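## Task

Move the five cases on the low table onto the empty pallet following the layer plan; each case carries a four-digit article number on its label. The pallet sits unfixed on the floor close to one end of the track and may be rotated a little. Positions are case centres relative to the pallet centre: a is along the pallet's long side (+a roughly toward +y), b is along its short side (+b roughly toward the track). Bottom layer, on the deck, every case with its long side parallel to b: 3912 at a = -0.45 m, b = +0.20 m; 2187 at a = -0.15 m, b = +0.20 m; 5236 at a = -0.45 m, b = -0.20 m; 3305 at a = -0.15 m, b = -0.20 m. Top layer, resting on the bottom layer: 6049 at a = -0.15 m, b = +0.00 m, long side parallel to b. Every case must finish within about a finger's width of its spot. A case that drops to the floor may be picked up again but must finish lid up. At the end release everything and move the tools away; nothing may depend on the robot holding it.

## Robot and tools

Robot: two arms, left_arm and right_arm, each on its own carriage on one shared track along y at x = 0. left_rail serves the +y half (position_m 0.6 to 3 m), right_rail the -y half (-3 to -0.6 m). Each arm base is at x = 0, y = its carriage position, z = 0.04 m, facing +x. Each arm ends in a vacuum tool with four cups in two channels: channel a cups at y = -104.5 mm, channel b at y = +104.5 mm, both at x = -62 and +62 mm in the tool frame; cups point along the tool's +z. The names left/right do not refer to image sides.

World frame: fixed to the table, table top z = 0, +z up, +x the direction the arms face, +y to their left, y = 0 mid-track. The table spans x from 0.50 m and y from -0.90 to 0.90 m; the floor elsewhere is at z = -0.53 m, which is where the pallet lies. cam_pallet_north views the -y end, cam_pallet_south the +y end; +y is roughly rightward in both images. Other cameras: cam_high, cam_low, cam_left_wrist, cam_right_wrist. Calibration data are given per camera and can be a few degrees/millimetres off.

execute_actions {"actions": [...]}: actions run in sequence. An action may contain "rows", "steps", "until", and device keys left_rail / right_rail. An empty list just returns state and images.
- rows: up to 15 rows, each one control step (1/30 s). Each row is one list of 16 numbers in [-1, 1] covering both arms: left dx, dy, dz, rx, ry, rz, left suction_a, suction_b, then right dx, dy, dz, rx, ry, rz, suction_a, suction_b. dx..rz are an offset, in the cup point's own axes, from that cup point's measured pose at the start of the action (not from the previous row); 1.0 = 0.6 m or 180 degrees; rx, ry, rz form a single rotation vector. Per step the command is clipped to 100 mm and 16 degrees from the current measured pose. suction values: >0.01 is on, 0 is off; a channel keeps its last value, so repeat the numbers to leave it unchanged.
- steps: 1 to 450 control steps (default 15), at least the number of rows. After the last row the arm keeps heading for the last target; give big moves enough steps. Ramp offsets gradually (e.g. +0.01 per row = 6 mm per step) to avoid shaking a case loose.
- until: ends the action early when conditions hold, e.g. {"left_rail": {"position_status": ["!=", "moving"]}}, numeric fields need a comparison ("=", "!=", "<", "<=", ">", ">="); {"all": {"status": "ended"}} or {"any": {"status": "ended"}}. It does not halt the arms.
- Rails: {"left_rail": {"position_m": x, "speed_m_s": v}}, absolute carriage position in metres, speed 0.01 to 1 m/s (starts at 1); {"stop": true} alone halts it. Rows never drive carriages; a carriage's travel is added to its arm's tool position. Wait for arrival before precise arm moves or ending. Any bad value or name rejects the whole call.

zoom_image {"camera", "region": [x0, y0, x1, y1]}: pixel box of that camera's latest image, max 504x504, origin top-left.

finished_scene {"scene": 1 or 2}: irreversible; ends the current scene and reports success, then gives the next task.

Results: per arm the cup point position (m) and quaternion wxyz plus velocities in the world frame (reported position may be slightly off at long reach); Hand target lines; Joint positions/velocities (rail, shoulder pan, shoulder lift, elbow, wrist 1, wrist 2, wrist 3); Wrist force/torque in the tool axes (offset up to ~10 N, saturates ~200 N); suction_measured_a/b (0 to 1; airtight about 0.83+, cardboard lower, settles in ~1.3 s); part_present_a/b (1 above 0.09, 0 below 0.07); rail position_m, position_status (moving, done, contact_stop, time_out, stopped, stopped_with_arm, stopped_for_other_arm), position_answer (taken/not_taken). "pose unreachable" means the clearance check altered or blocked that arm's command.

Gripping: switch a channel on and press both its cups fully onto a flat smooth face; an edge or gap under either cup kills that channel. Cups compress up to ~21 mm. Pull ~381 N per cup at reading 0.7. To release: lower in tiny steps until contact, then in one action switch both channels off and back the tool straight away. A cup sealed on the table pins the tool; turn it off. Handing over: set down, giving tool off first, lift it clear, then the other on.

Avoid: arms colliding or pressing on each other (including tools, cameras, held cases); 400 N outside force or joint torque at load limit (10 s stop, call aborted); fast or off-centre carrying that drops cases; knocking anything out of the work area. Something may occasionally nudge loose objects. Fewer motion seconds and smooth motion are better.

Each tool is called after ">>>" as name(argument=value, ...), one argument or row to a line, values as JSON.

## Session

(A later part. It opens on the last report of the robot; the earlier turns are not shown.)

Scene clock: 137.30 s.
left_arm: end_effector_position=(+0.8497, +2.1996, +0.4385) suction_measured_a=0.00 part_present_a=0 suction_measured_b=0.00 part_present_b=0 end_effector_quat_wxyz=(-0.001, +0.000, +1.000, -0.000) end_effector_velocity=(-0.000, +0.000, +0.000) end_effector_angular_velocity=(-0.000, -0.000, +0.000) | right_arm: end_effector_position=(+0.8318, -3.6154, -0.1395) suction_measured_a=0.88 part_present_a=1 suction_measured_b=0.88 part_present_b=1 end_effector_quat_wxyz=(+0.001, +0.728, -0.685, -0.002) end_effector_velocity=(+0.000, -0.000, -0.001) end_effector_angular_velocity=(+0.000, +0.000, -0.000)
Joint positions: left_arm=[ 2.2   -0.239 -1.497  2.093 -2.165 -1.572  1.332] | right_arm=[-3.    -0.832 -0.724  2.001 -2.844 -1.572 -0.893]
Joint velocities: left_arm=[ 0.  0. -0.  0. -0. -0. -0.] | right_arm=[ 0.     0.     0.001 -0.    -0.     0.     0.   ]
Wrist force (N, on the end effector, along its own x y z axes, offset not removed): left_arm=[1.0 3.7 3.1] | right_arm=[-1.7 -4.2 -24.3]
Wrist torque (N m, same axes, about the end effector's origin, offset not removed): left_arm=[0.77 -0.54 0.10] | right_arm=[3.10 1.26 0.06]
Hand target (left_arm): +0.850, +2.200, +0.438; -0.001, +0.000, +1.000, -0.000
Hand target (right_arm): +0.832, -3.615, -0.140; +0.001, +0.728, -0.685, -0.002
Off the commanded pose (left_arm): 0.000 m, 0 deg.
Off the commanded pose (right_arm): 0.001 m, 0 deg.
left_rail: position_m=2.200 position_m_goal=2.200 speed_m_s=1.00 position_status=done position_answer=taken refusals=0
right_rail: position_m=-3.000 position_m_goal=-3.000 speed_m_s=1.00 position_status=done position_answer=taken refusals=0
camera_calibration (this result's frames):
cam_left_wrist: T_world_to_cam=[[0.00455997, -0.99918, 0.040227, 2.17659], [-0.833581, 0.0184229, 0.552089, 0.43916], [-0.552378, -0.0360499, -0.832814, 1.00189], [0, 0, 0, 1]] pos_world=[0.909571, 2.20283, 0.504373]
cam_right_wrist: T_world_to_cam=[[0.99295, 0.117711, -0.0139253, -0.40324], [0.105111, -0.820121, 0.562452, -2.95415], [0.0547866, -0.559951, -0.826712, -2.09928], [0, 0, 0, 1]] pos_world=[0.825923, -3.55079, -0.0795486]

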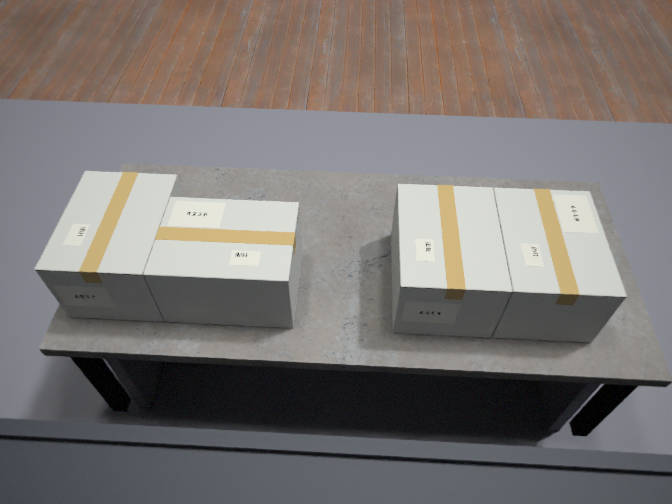

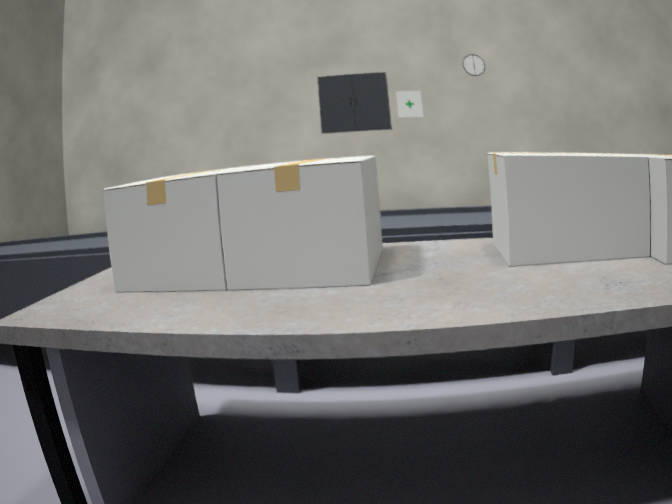

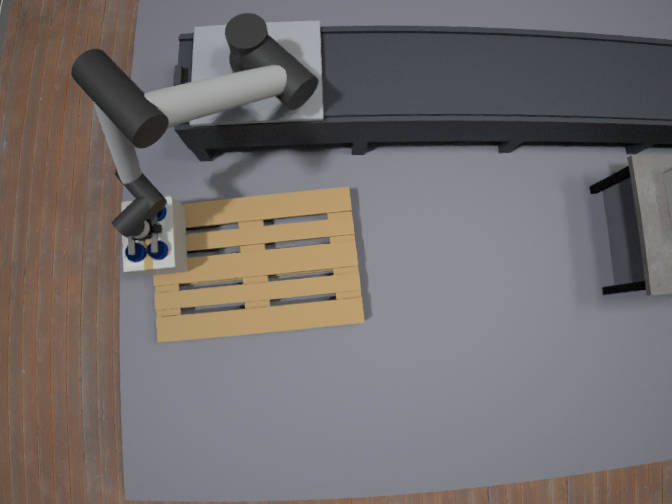

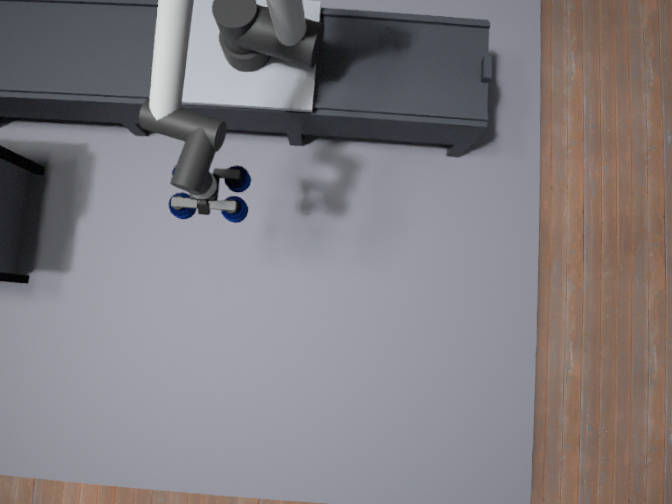

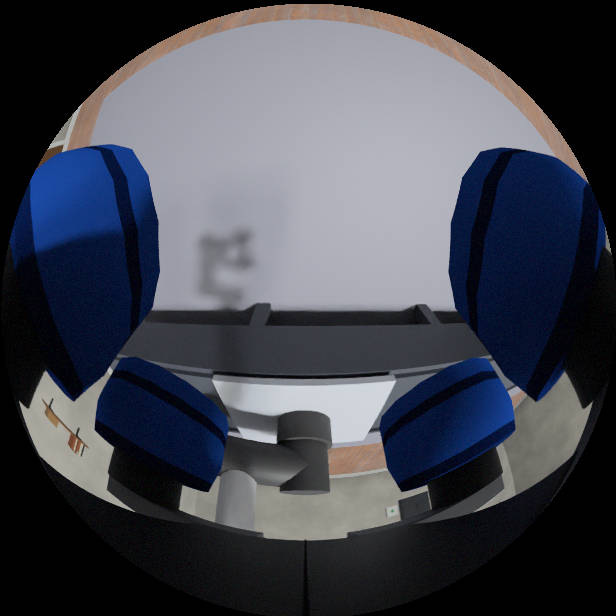

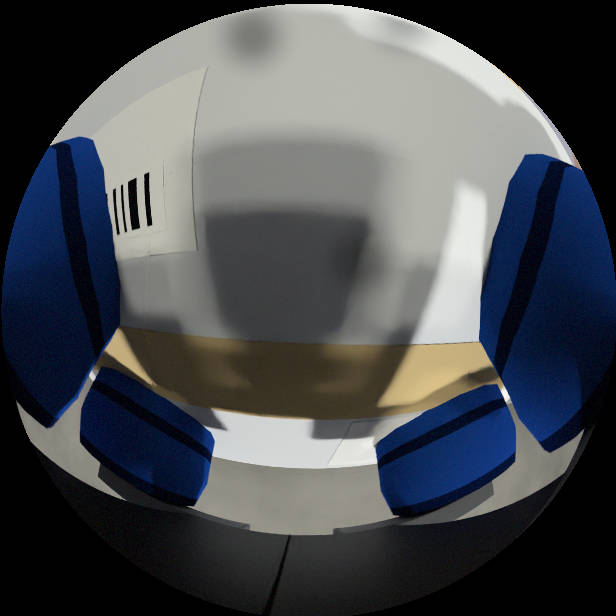

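>>> execute_actions(
  actions=[
    {"rows":[[0,0,0,0,0,0,0,0,-0.03,0,0,0,0,0,1,1],[0,0,0,0,0,0,0,0,-0.07,0.01,0.01,0,0,0,1,1],[0,0,0,0,0,0,0,0,-0.128,0.013,0.025,0,0,0.0045,1,1]],"steps":20},
  ],
)

>>> zoom_image(
  camera="cam_pallet_north",
  region=[120, 180, 260, 300],
)

Scene clock: 155.90 s.
left_arm: end_effector_position=(+0.8497, +2.1996, +0.4385) suction_measured_a=0.00 part_present_a=0 suction_measured_b=0.00 part_present_b=0 end_effector_quat_wxyz=(-0.001, +0.000, +1.000, -0.000) end_effector_velocity=(-0.000, +0.000, +0.000) end_effector_angular_velocity=(-0.000, -0.000, +0.000) | right_arm: end_effector_position=(+0.8193, -3.5394, -0.1543) suction_measured_a=0.88 part_present_a=1 suction_measured_b=0.88 part_present_b=1 end_effector_quat_wxyz=(+0.001, +0.723, -0.690, -0.002) end_effector_velocity=(-0.000, +0.002, -0.000) end_effector_angular_velocity=(+0.000, +0.000, -0.000)
Joint positions: left_arm=[ 2.2   -0.239 -1.497  2.093 -2.165 -1.572  1.332] | right_arm=[-3.    -0.788 -0.723  2.078 -2.923 -1.572 -0.835]
Joint velocities: left_arm=[ 0.  0. -0.  0. -0.  0.  0.] | right_arm=[ 0.     0.001  0.     0.002 -0.002 -0.     0.001]
Wrist force (N, on the end effector, along its own x y z axes, offset not removed): left_arm=[0.7 1.7 7.3] | right_arm=[-1.4 -0.4 -19.1]
Wrist torque (N m, same axes, about the end effector's origin, offset not removed): left_arm=[0.43 -0.56 0.26] | right_arm=[3.73 1.30 -0.23]
Hand target (left_arm): +0.850, +2.200, +0.438; -0.001, +0.000, +1.000, -0.000
Hand target (right_arm): +0.819, -3.539, -0.154; +0.001, +0.723, -0.690, -0.002
Off the commanded pose (left_arm): 0.000 m, 0 deg.
Off the commanded pose (right_arm): 0.000 m, 0 deg.
left_rail: position_m=2.200 position_m_goal=2.200 speed_m_s=1.00 position_status=done position_answer=taken refusals=0
right_rail: position_m=-3.000 position_m_goal=-3.000 speed_m_s=1.00 position_status=done position_answer=taken refusals=0
camera_calibration (this result's frames):
cam_left_wrist: T_world_to_cam=[[0.00455987, -0.99918, 0.0402271, 2.17659], [-0.833581, 0.0184231, 0.552089, 0.439159], [-0.552378, -0.03605, -0.832814, 1.00189], [0, 0, 0, 1]] pos_world=[0.909571, 2.20283, 0.504373]
cam_right_wrist: T_world_to_cam=[[0.994512, 0.103675, -0.0140226, -0.451003], [0.0935603, -0.82138, 0.562655, -2.87716], [0.0468156, -0.560879, -0.826573, -2.06505], [0, 0, 0, 1]] pos_world=[0.814392, -3.47472, -0.0943911]

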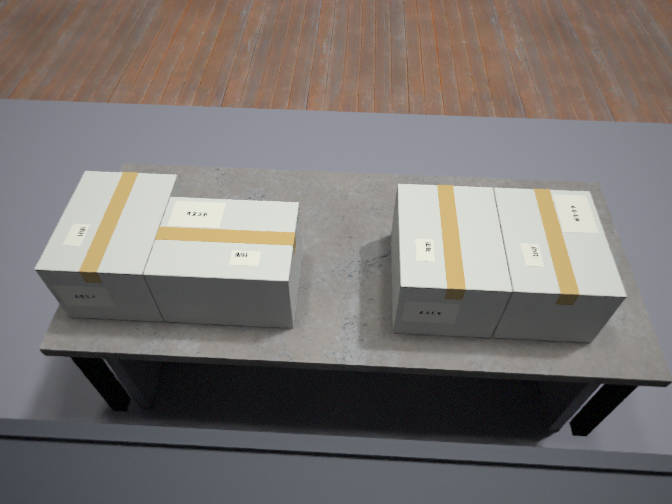

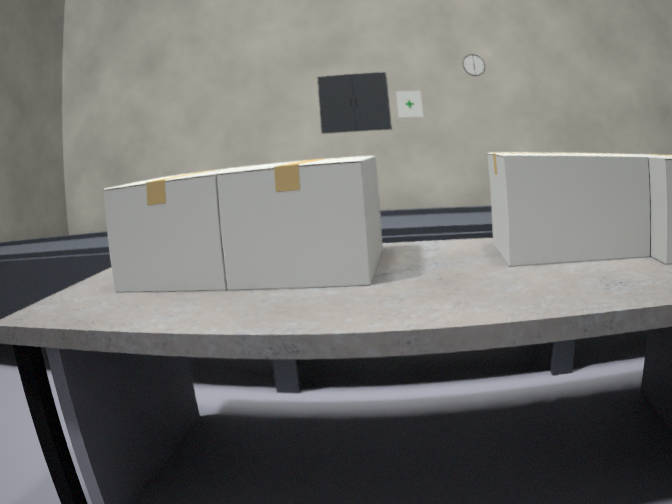

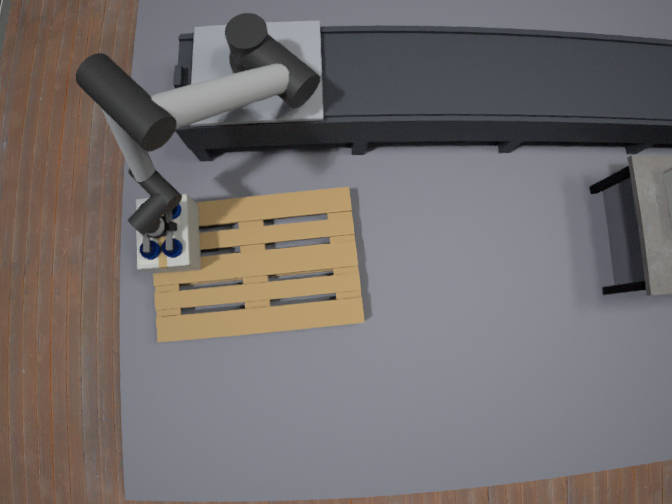

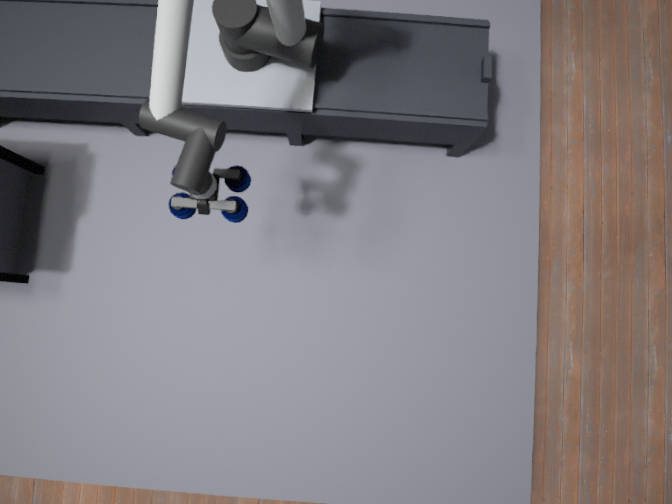

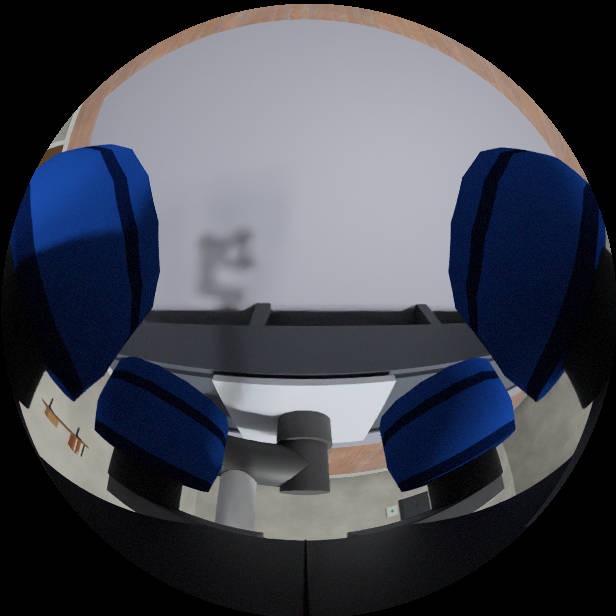

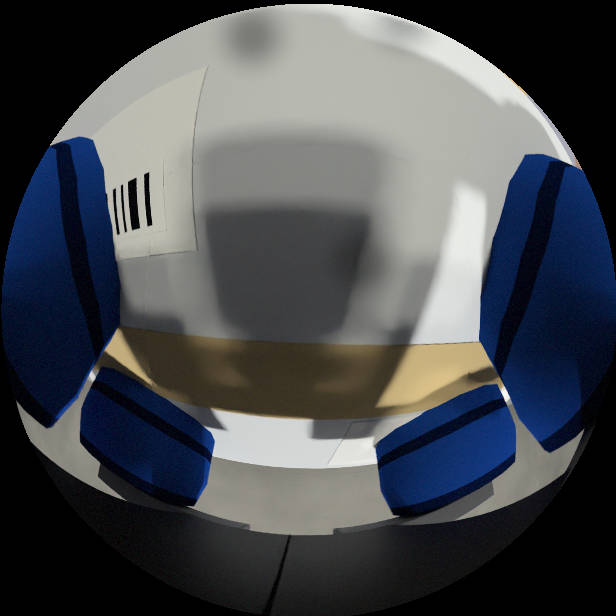

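Region (120, 180, 260, 300) of cam_pallet_north's 672x504 image, scaled by 3.600, with more detail than that image has; it fills the top 432 rows of this view, and the rest is white.

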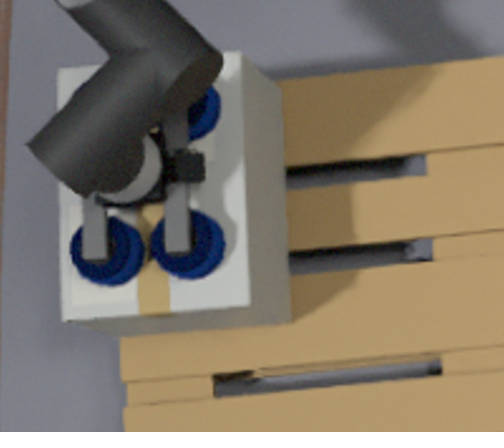

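>>> execute_actions(
  actions=[
    {"rows":[[0,0,0,0,0,0,0,0,0,0,0.004,0,0,0,1,1],[0,0,0,0,0,0,0,0,0,0,0.008,0,0,0,1,1],[0,0,0,0,0,0,0,0,0,0,0.012,0,0,0,1,1],[0,0,0,0,0,0,0,0,0,0,0.016,0,0,0,1,1],[0,0,0,0,0,0,0,0,0,0,0.02,0,0,0,1,1]],"steps":12},
  ],
)

Scene clock: 167.27 s.
left_arm: end_effector_position=(+0.8497, +2.1996, +0.4385) suction_measured_a=0.00 part_present_a=0 suction_measured_b=0.00 part_present_b=0 end_effector_quat_wxyz=(-0.001, +0.000, +1.000, -0.000) end_effector_velocity=(-0.000, +0.000, +0.000) end_effector_angular_velocity=(-0.000, -0.000, +0.000) | right_arm: end_effector_position=(+0.8193, -3.5393, -0.1658) suction_measured_a=0.88 part_present_a=1 suction_measured_b=0.88 part_present_b=1 end_effector_quat_wxyz=(+0.001, +0.723, -0.690, -0.002) end_effector_velocity=(+0.000, -0.001, -0.006) end_effector_angular_velocity=(-0.001, -0.001, +0.000)
Joint positions: left_arm=[ 2.2   -0.239 -1.497  2.093 -2.165 -1.572  1.332] | right_arm=[-3.    -0.788 -0.708  2.075 -2.935 -1.572 -0.835]
Joint velocities: left_arm=[ 0.  0. -0.  0. -0.  0.  0.] | right_arm=[ 0.    -0.     0.008 -0.002 -0.007  0.    -0.001]
Wrist force (N, on the end effector, along its own x y z axes, offset not removed): left_arm=[-5.0 5.1 4.5] | right_arm=[-4.7 -0.8 -21.0]
Wrist torque (N m, same axes, about the end effector's origin, offset not removed): left_arm=[0.83 0.27 0.07] | right_arm=[3.52 1.56 -0.18]
Hand target (left_arm): +0.850, +2.200, +0.438; -0.001, +0.000, +1.000, -0.000
Hand target (right_arm): +0.819, -3.539, -0.166; +0.001, +0.723, -0.690, -0.002
Off the commanded pose (left_arm): 0.000 m, 0 deg.
Off the commanded pose (right_arm): 0.001 m, 0 deg.
left_rail: position_m=2.200 position_m_goal=2.200 speed_m_s=1.00 position_status=done position_answer=taken refusals=0
right_rail: position_m=-3.000 position_m_goal=-3.000 speed_m_s=1.00 position_status=done position_answer=taken refusals=0
camera_calibration (this result's frames):
cam_left_wrist: T_world_to_cam=[[0.00455981, -0.99918, 0.0402269, 2.17659], [-0.833581, 0.018423, 0.552089, 0.43916], [-0.552378, -0.0360499, -0.832814, 1.00189], [0, 0, 0, 1]] pos_world=[0.909571, 2.20283, 0.504373]
cam_right_wrist: T_world_to_cam=[[0.99451, 0.10369, -0.0140691, -0.451134], [0.0936008, -0.821408, 0.562608, -2.87073], [0.0467802, -0.560836, -0.826604, -2.07428], [0, 0, 0, 1]] pos_world=[0.814395, -3.47459, -0.105861]

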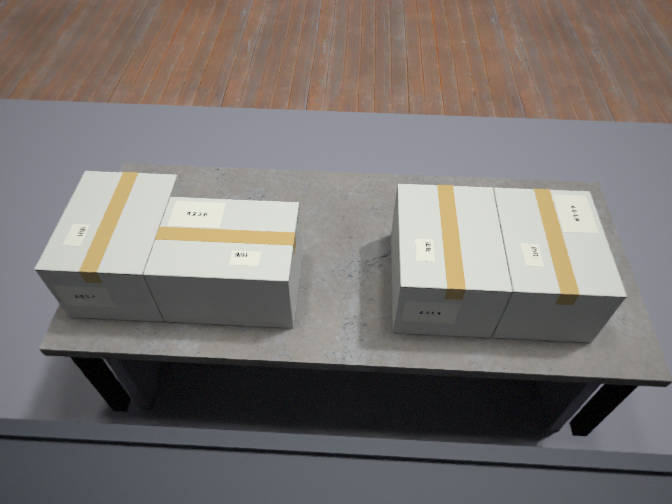

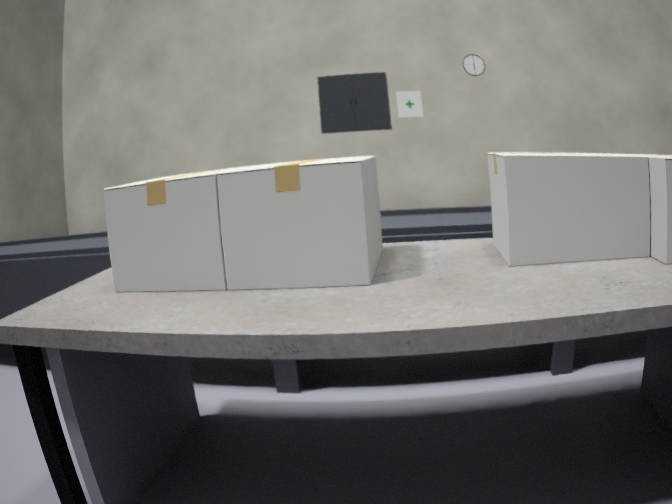

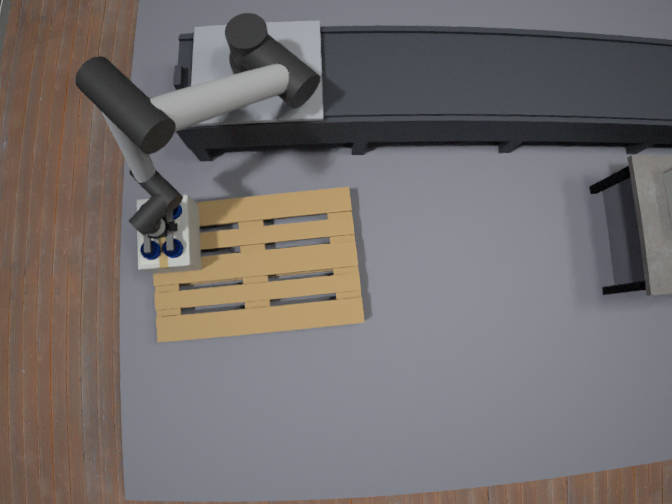

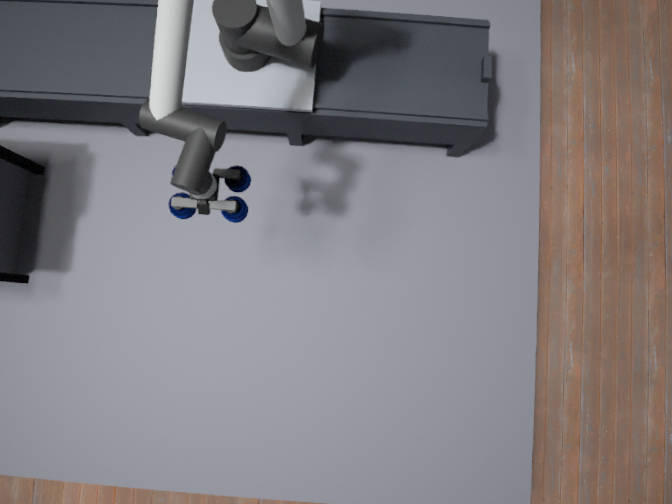

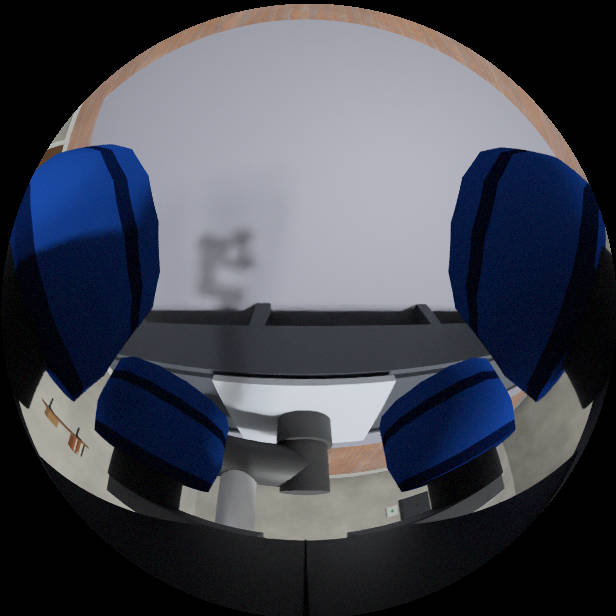

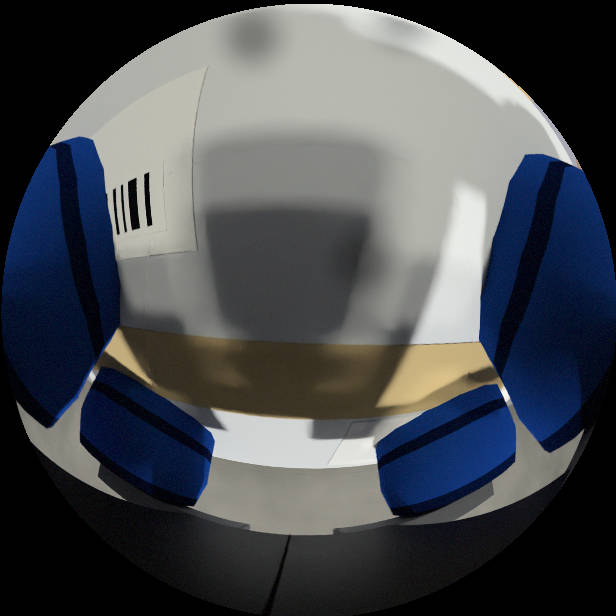

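>>> execute_actions(
  actions=[
    {"rows":[[0,0,0,0,0,0,0,0,0,0,0.004,0,0,0,1,1],[0,0,0,0,0,0,0,0,0,0,0.008,0,0,0,1,1]],"steps":10},
  ],
)

Scene clock: 181.53 s.
left_arm: end_effector_position=(+0.8497, +2.1996, +0.4385) suction_measured_a=0.00 part_present_a=0 suction_measured_b=0.00 part_present_b=0 end_effector_quat_wxyz=(-0.001, +0.000, +1.000, -0.000) end_effector_velocity=(-0.000, +0.000, +0.000) end_effector_angular_velocity=(-0.000, -0.000, +0.000) | right_arm: end_effector_position=(+0.8199, -3.5400, -0.1676) suction_measured_a=0.88 part_present_a=1 suction_measured_b=0.88 part_present_b=1 end_effector_quat_wxyz=(+0.001, +0.723, -0.690, -0.001) end_effector_velocity=(+0.000, -0.000, +0.000) end_effector_angular_velocity=(-0.000, -0.000, -0.000)
Joint positions: left_arm=[ 2.2   -0.239 -1.497  2.093 -2.165 -1.572  1.332] | right_arm=[-3.    -0.788 -0.705  2.075 -2.939 -1.572 -0.835]
Joint velocities: left_arm=[ 0.  0. -0.  0. -0.  0.  0.] | right_arm=[ 0. -0. -0.  0. -0. -0.  0.]
Wrist force (N, on the end effector, along its own x y z axes, offset not removed): left_arm=[-5.3 4.4 5.6] | right_arm=[-9.7 -1.5 -47.0]
Wrist torque (N m, same axes, about the end effector's origin, offset not removed): left_arm=[0.84 0.32 0.09] | right_arm=[-1.95 -3.37 1.00]
Hand target (left_arm): +0.850, +2.200, +0.438; -0.001, +0.000, +1.000, -0.000
Hand target (right_arm): +0.820, -3.540, -0.168; +0.001, +0.723, -0.690, -0.001
Off the commanded pose (left_arm): 0.000 m, 0 deg.
Off the commanded pose (right_arm): 0.003 m, 0 deg.
FORCE FAULT: contact force on the right arm reached its limit, and that arm stopped for 10 seconds. The contact can be on any part of that arm, not only on its tool. That arm's remaining commands of this call were not run. That arm holds still and accepts commands again. Move the arm away from the contact; if what it grips holds it there, let go first. Pushing or pulling that hard again can fault the arm again.
left_rail: position_m=2.200 position_m_goal=2.200 speed_m_s=1.00 position_status=done position_answer=taken refusals=0
right_rail: position_m=-3.000 position_m_goal=-3.000 speed_m_s=1.00 position_status=done position_answer=taken refusals=0
camera_calibration (this result's frames):
cam_left_wrist: T_world_to_cam=[[0.00456011, -0.99918, 0.0402271, 2.17659], [-0.833581, 0.0184228, 0.552089, 0.43916], [-0.552378, -0.0360501, -0.832814, 1.00189], [0, 0, 0, 1]] pos_world=[0.909571, 2.20283, 0.504373]
cam_right_wrist: T_world_to_cam=[[0.994535, 0.103652, -0.0124863, -0.451583], [0.0925866, -0.820392, 0.564256, -2.86568], [0.0482426, -0.562329, -0.825505, -2.08254], [0, 0, 0, 1]] pos_world=[0.814906, -3.47525, -0.107805]

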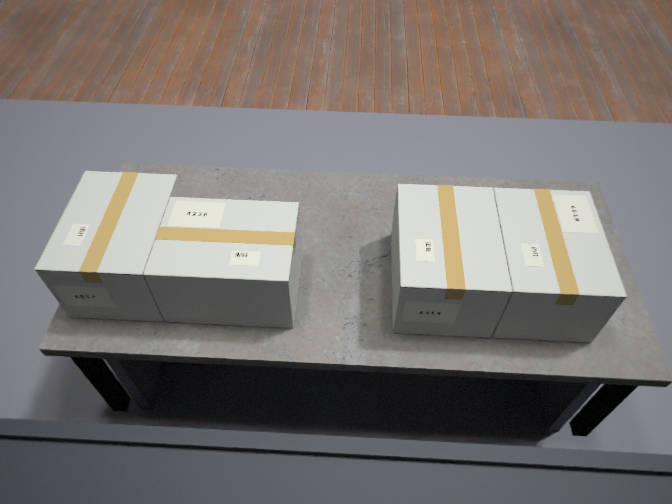

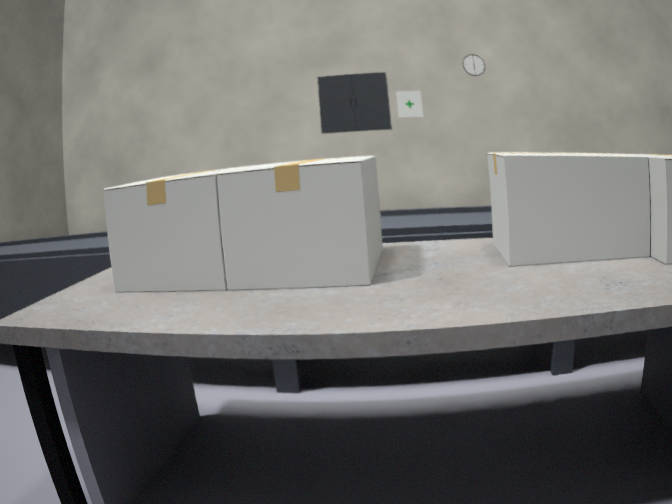

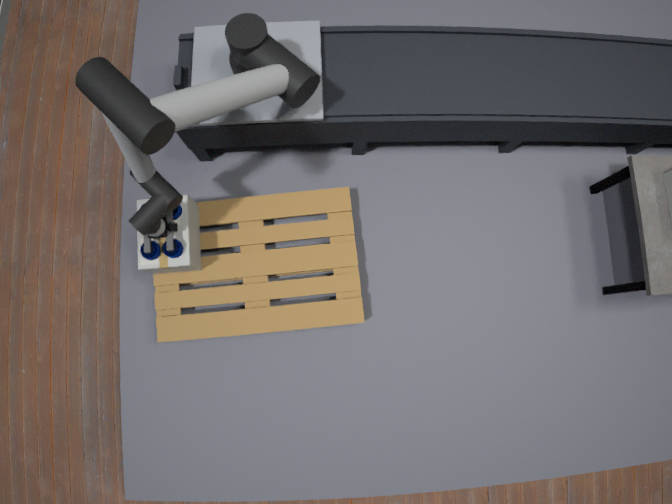

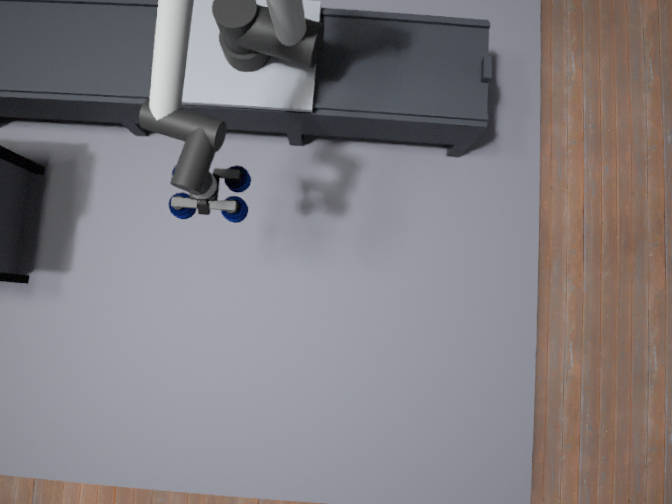

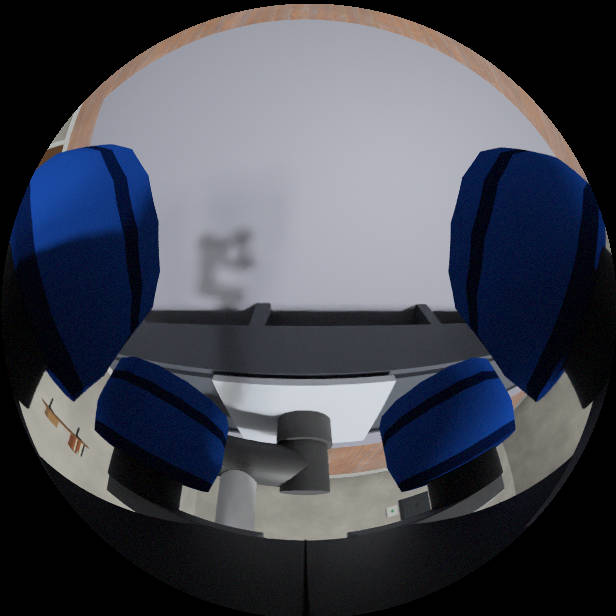

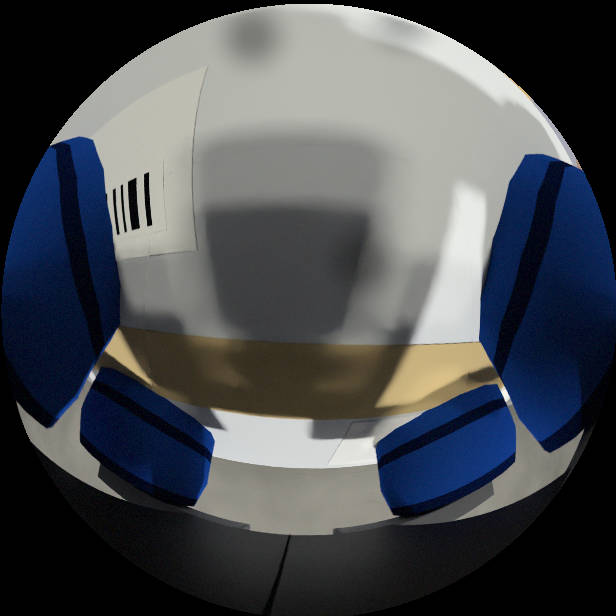

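>>> execute_actions(
  actions=[
    {"rows":[[0,0,0,0,0,0,0,0,0,0,-0.05,0,0,0,0,0],[0,0,0,0,0,0,0,0,0,0,-0.3,0,0,0,0,0]],"steps":15},
    {"right_rail":{"position_m":-0.6},"rows":[[0,0,0,0,0,0,0,0,-1.0,0,-0.75,0,0,0,0,0]],"steps":35},
    {"rows":[[0,0,0,0,0,0,0,0,-1.0,0,0,0,0,0,0,0]],"steps":30},
    {"rows":[[0,0,0,0,0,0,0,0,-0.51,0,0,0,0,0.5153,0,0]],"steps":45},
  ],
)

Scene clock: 197.30 s.
left_arm: end_effector_position=(+0.8497, +2.1996, +0.4385) suction_measured_a=0.00 part_present_a=0 suction_measured_b=0.00 part_present_b=0 end_effector_quat_wxyz=(-0.001, +0.000, +1.000, -0.000) end_effector_velocity=(-0.000, +0.000, +0.000) end_effector_angular_velocity=(-0.000, -0.000, +0.000) | right_arm: end_effector_position=(+0.7426, +0.2690, +0.4005) suction_measured_a=0.00 part_present_a=0 suction_measured_b=0.00 part_present_b=0 end_effector_quat_wxyz=(+0.006, -0.004, +1.000, -0.002) end_effector_velocity=(-0.000, +0.000, -0.000) end_effector_angular_velocity=(-0.003, +0.000, -0.025)
Joint positions: left_arm=[ 2.2   -0.239 -1.497  2.093 -2.165 -1.572  1.332] | right_arm=[-0.6    0.689 -1.162  1.71  -2.125 -1.58   2.252]
Joint velocities: left_arm=[ 0.  0. -0.  0. -0. -0. -0.] | right_arm=[ 0.     0.001  0.001 -0.001  0.003 -0.002  0.025]
Wrist force (N, on the end effector, along its own x y z axes, offset not removed): left_arm=[0.8 4.7 2.8] | right_arm=[-6.8 -2.5 -2.0]
Wrist torque (N m, same axes, about the end effector's origin, offset not removed): left_arm=[0.95 -0.55 0.18] | right_arm=[0.23 1.52 0.03]
Hand target (left_arm): +0.850, +2.200, +0.438; -0.001, +0.000, +1.000, -0.000
Hand target (right_arm): +0.743, +0.269, +0.401; +0.006, -0.003, +1.000, -0.002
Off the commanded pose (left_arm): 0.000 m, 0 deg.
Off the commanded pose (right_arm): 0.001 m, 0 deg.
left_rail: position_m=2.200 position_m_goal=2.200 speed_m_s=1.00 position_status=done position_answer=taken refusals=0
right_rail: position_m=-0.600 position_m_goal=-0.600 speed_m_s=1.00 position_status=done position_answer=taken refusals=0
camera_calibration (this result's frames):
cam_left_wrist: T_world_to_cam=[[0.00456001, -0.99918, 0.040227, 2.17659], [-0.833581, 0.0184229, 0.552089, 0.43916], [-0.552378, -0.03605, -0.832814, 1.00189], [0, 0, 0, 1]] pos_world=[0.909571, 2.20283, 0.504373]
cam_right_wrist: T_world_to_cam=[[0.0648407, -0.997874, -0.00660365, 0.221967], [-0.829727, -0.0575888, 0.555191, 0.429134], [-0.554391, -0.0305198, -0.831696, 0.839012], [0, 0, 0, 1]] pos_world=[0.806812, 0.271815, 0.461017]

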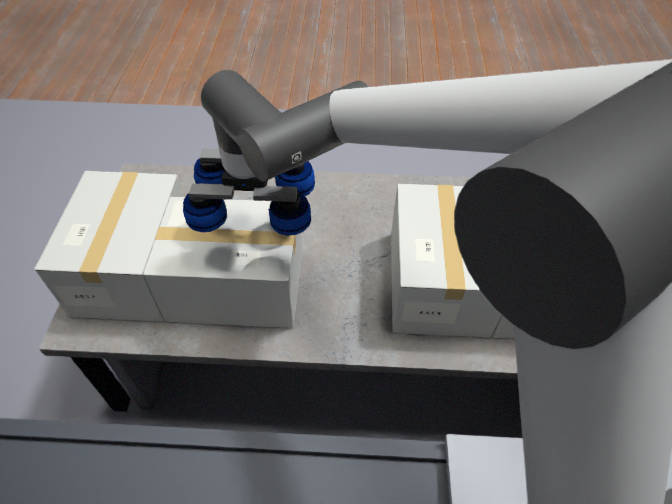

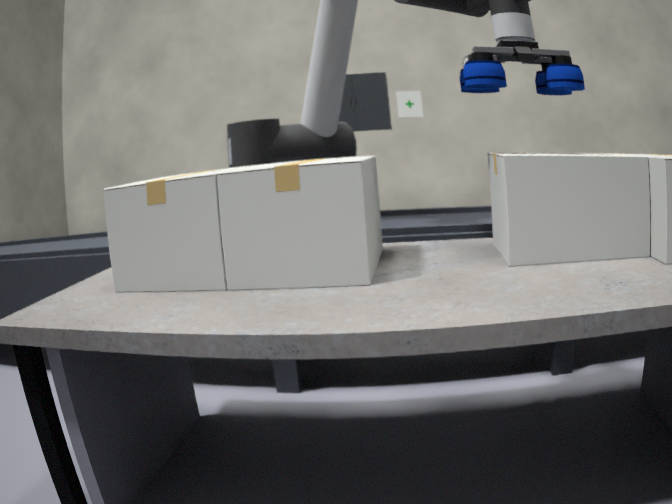

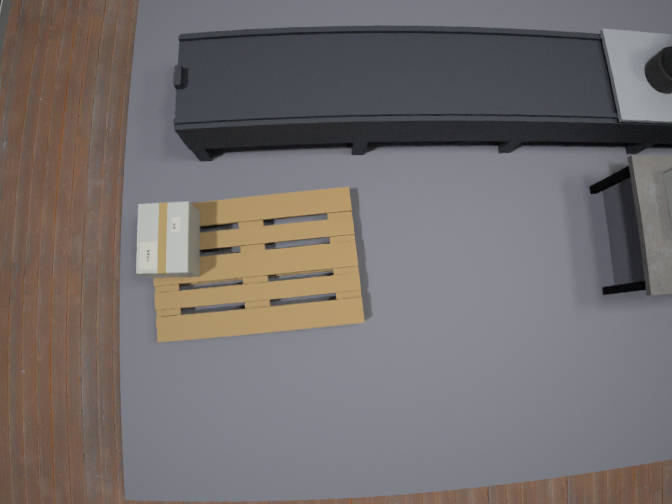

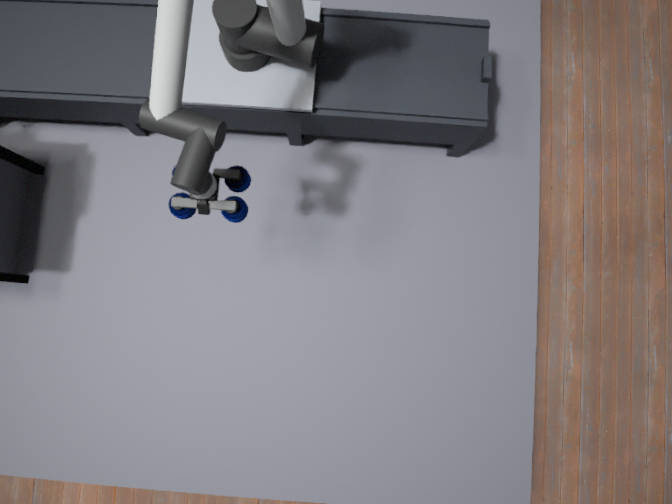

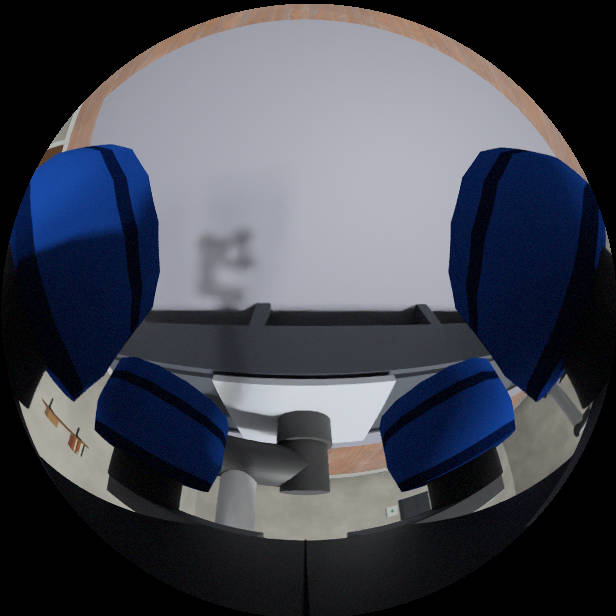

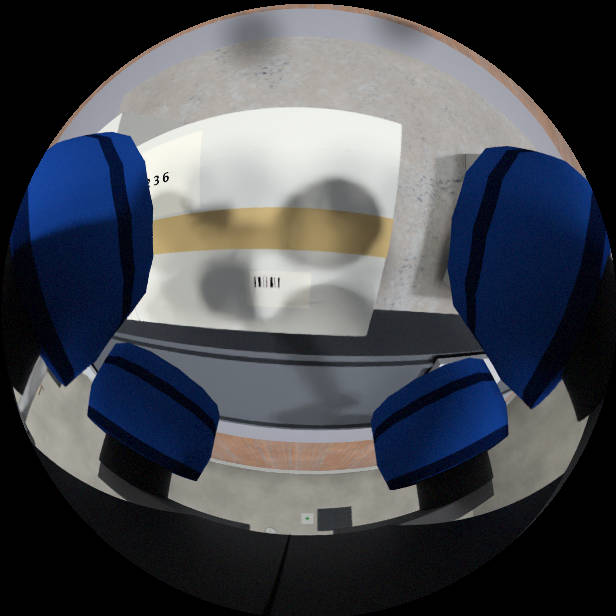

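>>> zoom_image(
  camera="cam_pallet_north",
  region=[120, 180, 260, 300],
)

Region (120, 180, 260, 300) of cam_pallet_north's 672x504 image, scaled by 3.600, with more detail than that image has; it fills the top 432 rows of this view, and the rest is white.

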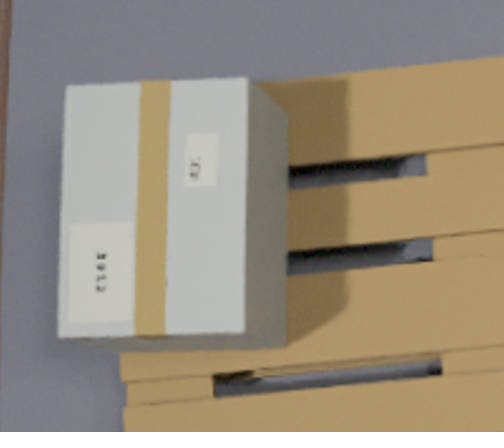

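>>> execute_actions(
  actions=[
    {"rows":[[0,0,0,0,0,0,0,0,0,0,0,-0.0013,0.004,0.0025,0,0]],"steps":6},
    {"rows":[[0,0,0,0,0,0,0,0,-0.092,-0.89,-0.1,0,0,-0.5,0,0]],"steps":50},
  ],
)

Scene clock: 218.07 s.
left_arm: end_effector_position=(+0.8497, +2.1996, +0.4385) suction_measured_a=0.00 part_present_a=0 suction_measured_b=0.00 part_present_b=0 end_effector_quat_wxyz=(-0.001, +0.000, +1.000, -0.000) end_effector_velocity=(+0.000, -0.000, -0.000) end_effector_angular_velocity=(+0.000, +0.000, -0.000) | right_arm: end_effector_position=(+0.7975, -0.2647, +0.4593) suction_measured_a=0.00 part_present_a=0 suction_measured_b=0.00 part_present_b=0 end_effector_quat_wxyz=(-0.000, +0.707, -0.707, -0.001) end_effector_velocity=(+0.000, -0.000, +0.000) end_effector_angular_velocity=(+0.001, +0.000, +0.006)
Joint positions: left_arm=[ 2.2   -0.239 -1.497  2.093 -2.165 -1.572  1.332] | right_arm=[-0.6    0.163 -1.495  2.057 -2.132 -1.569  0.162]
Joint velocities: left_arm=[ 0. -0.  0. -0.  0. -0. -0.] | right_arm=[ 0.    -0.001 -0.    -0.     0.001  0.001 -0.006]
Wrist force (N, on the end effector, along its own x y z axes, offset not removed): left_arm=[-0.3 8.8 6.2] | right_arm=[-3.9 -0.7 1.0]
Wrist torque (N m, same axes, about the end effector's origin, offset not removed): left_arm=[1.30 -0.17 -0.11] | right_arm=[0.15 1.04 -0.06]
Hand target (left_arm): +0.850, +2.200, +0.438; -0.001, +0.000, +1.000, -0.000
Hand target (right_arm): +0.797, -0.265, +0.459; -0.000, +0.708, -0.707, -0.001
Off the commanded pose (left_arm): 0.000 m, 0 deg.
Off the commanded pose (right_arm): 0.002 m, 0 deg.
left_rail: position_m=2.200 position_m_goal=2.200 speed_m_s=1.00 position_status=done position_answer=taken refusals=0
right_rail: position_m=-0.600 position_m_goal=-0.600 speed_m_s=1.00 position_status=done position_answer=taken refusals=0
camera_calibration (this result's frames):
cam_left_wrist: T_world_to_cam=[[0.0045601, -0.99918, 0.0402272, 2.17659], [-0.833581, 0.0184229, 0.552089, 0.43916], [-0.552378, -0.0360502, -0.832814, 1.00189], [0, 0, 0, 1]] pos_world=[0.909571, 2.20283, 0.504373]
cam_right_wrist: T_world_to_cam=[[0.99828, 0.0576059, -0.010901, -0.776809], [0.0537345, -0.824628, 0.563117, -0.499934], [0.0234496, -0.562734, -0.826305, 0.297882], [0, 0, 0, 1]] pos_world=[0.795351, -0.199882, 0.519195]

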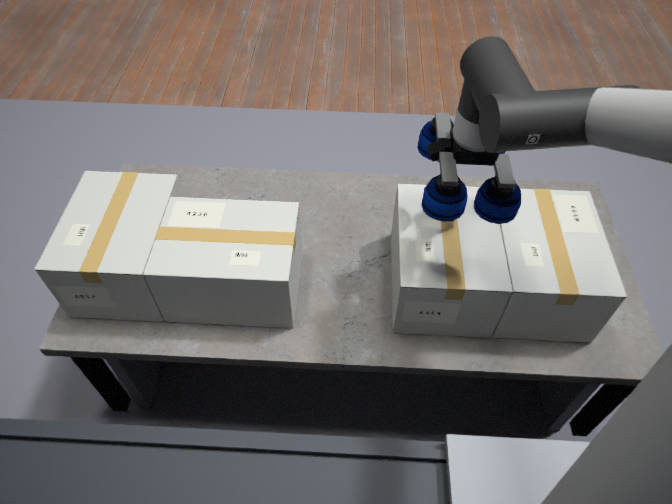

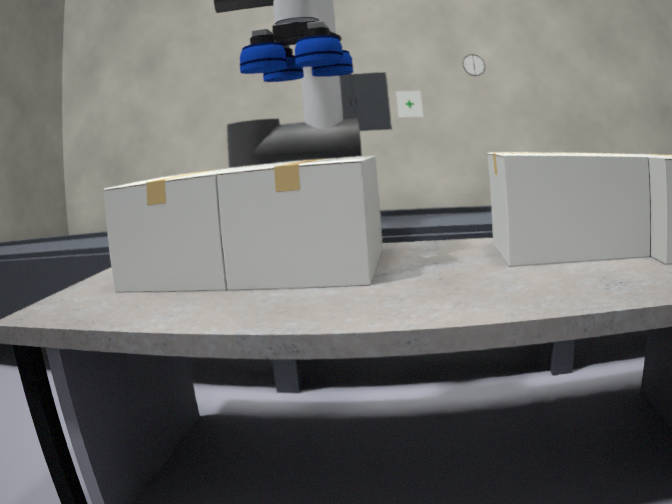

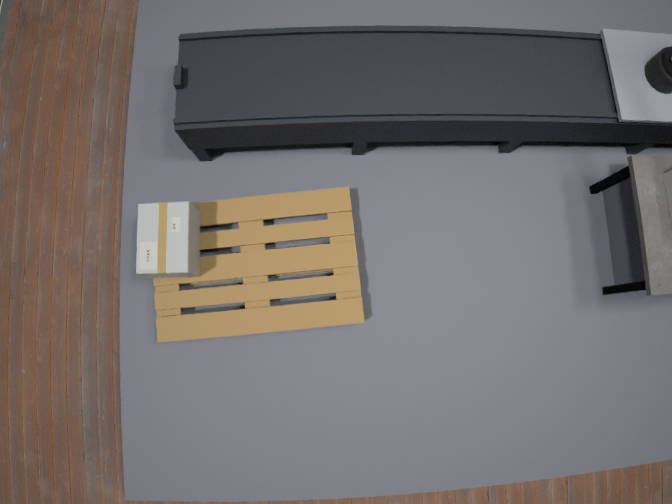

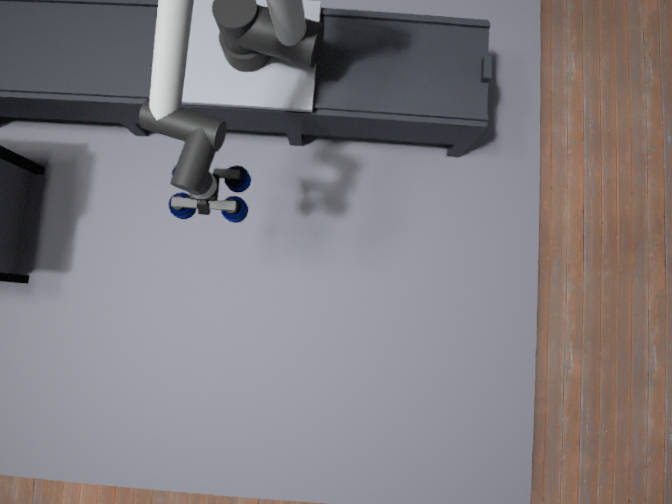

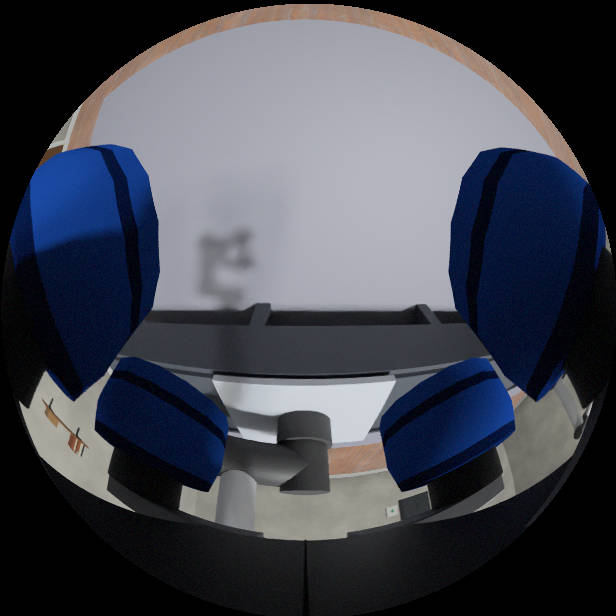

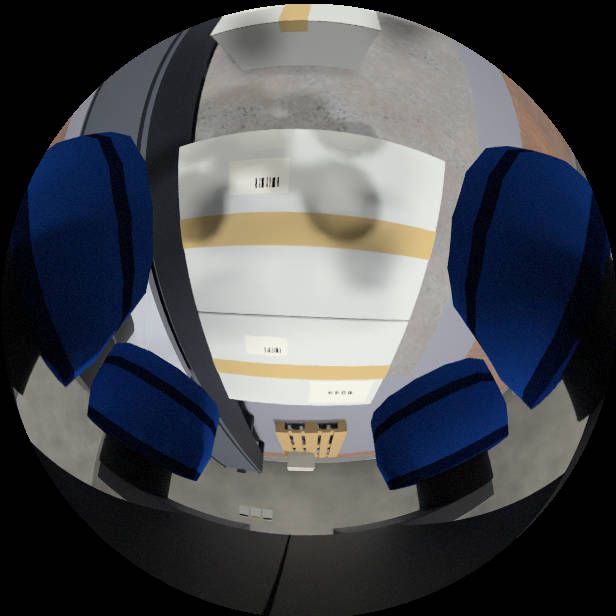

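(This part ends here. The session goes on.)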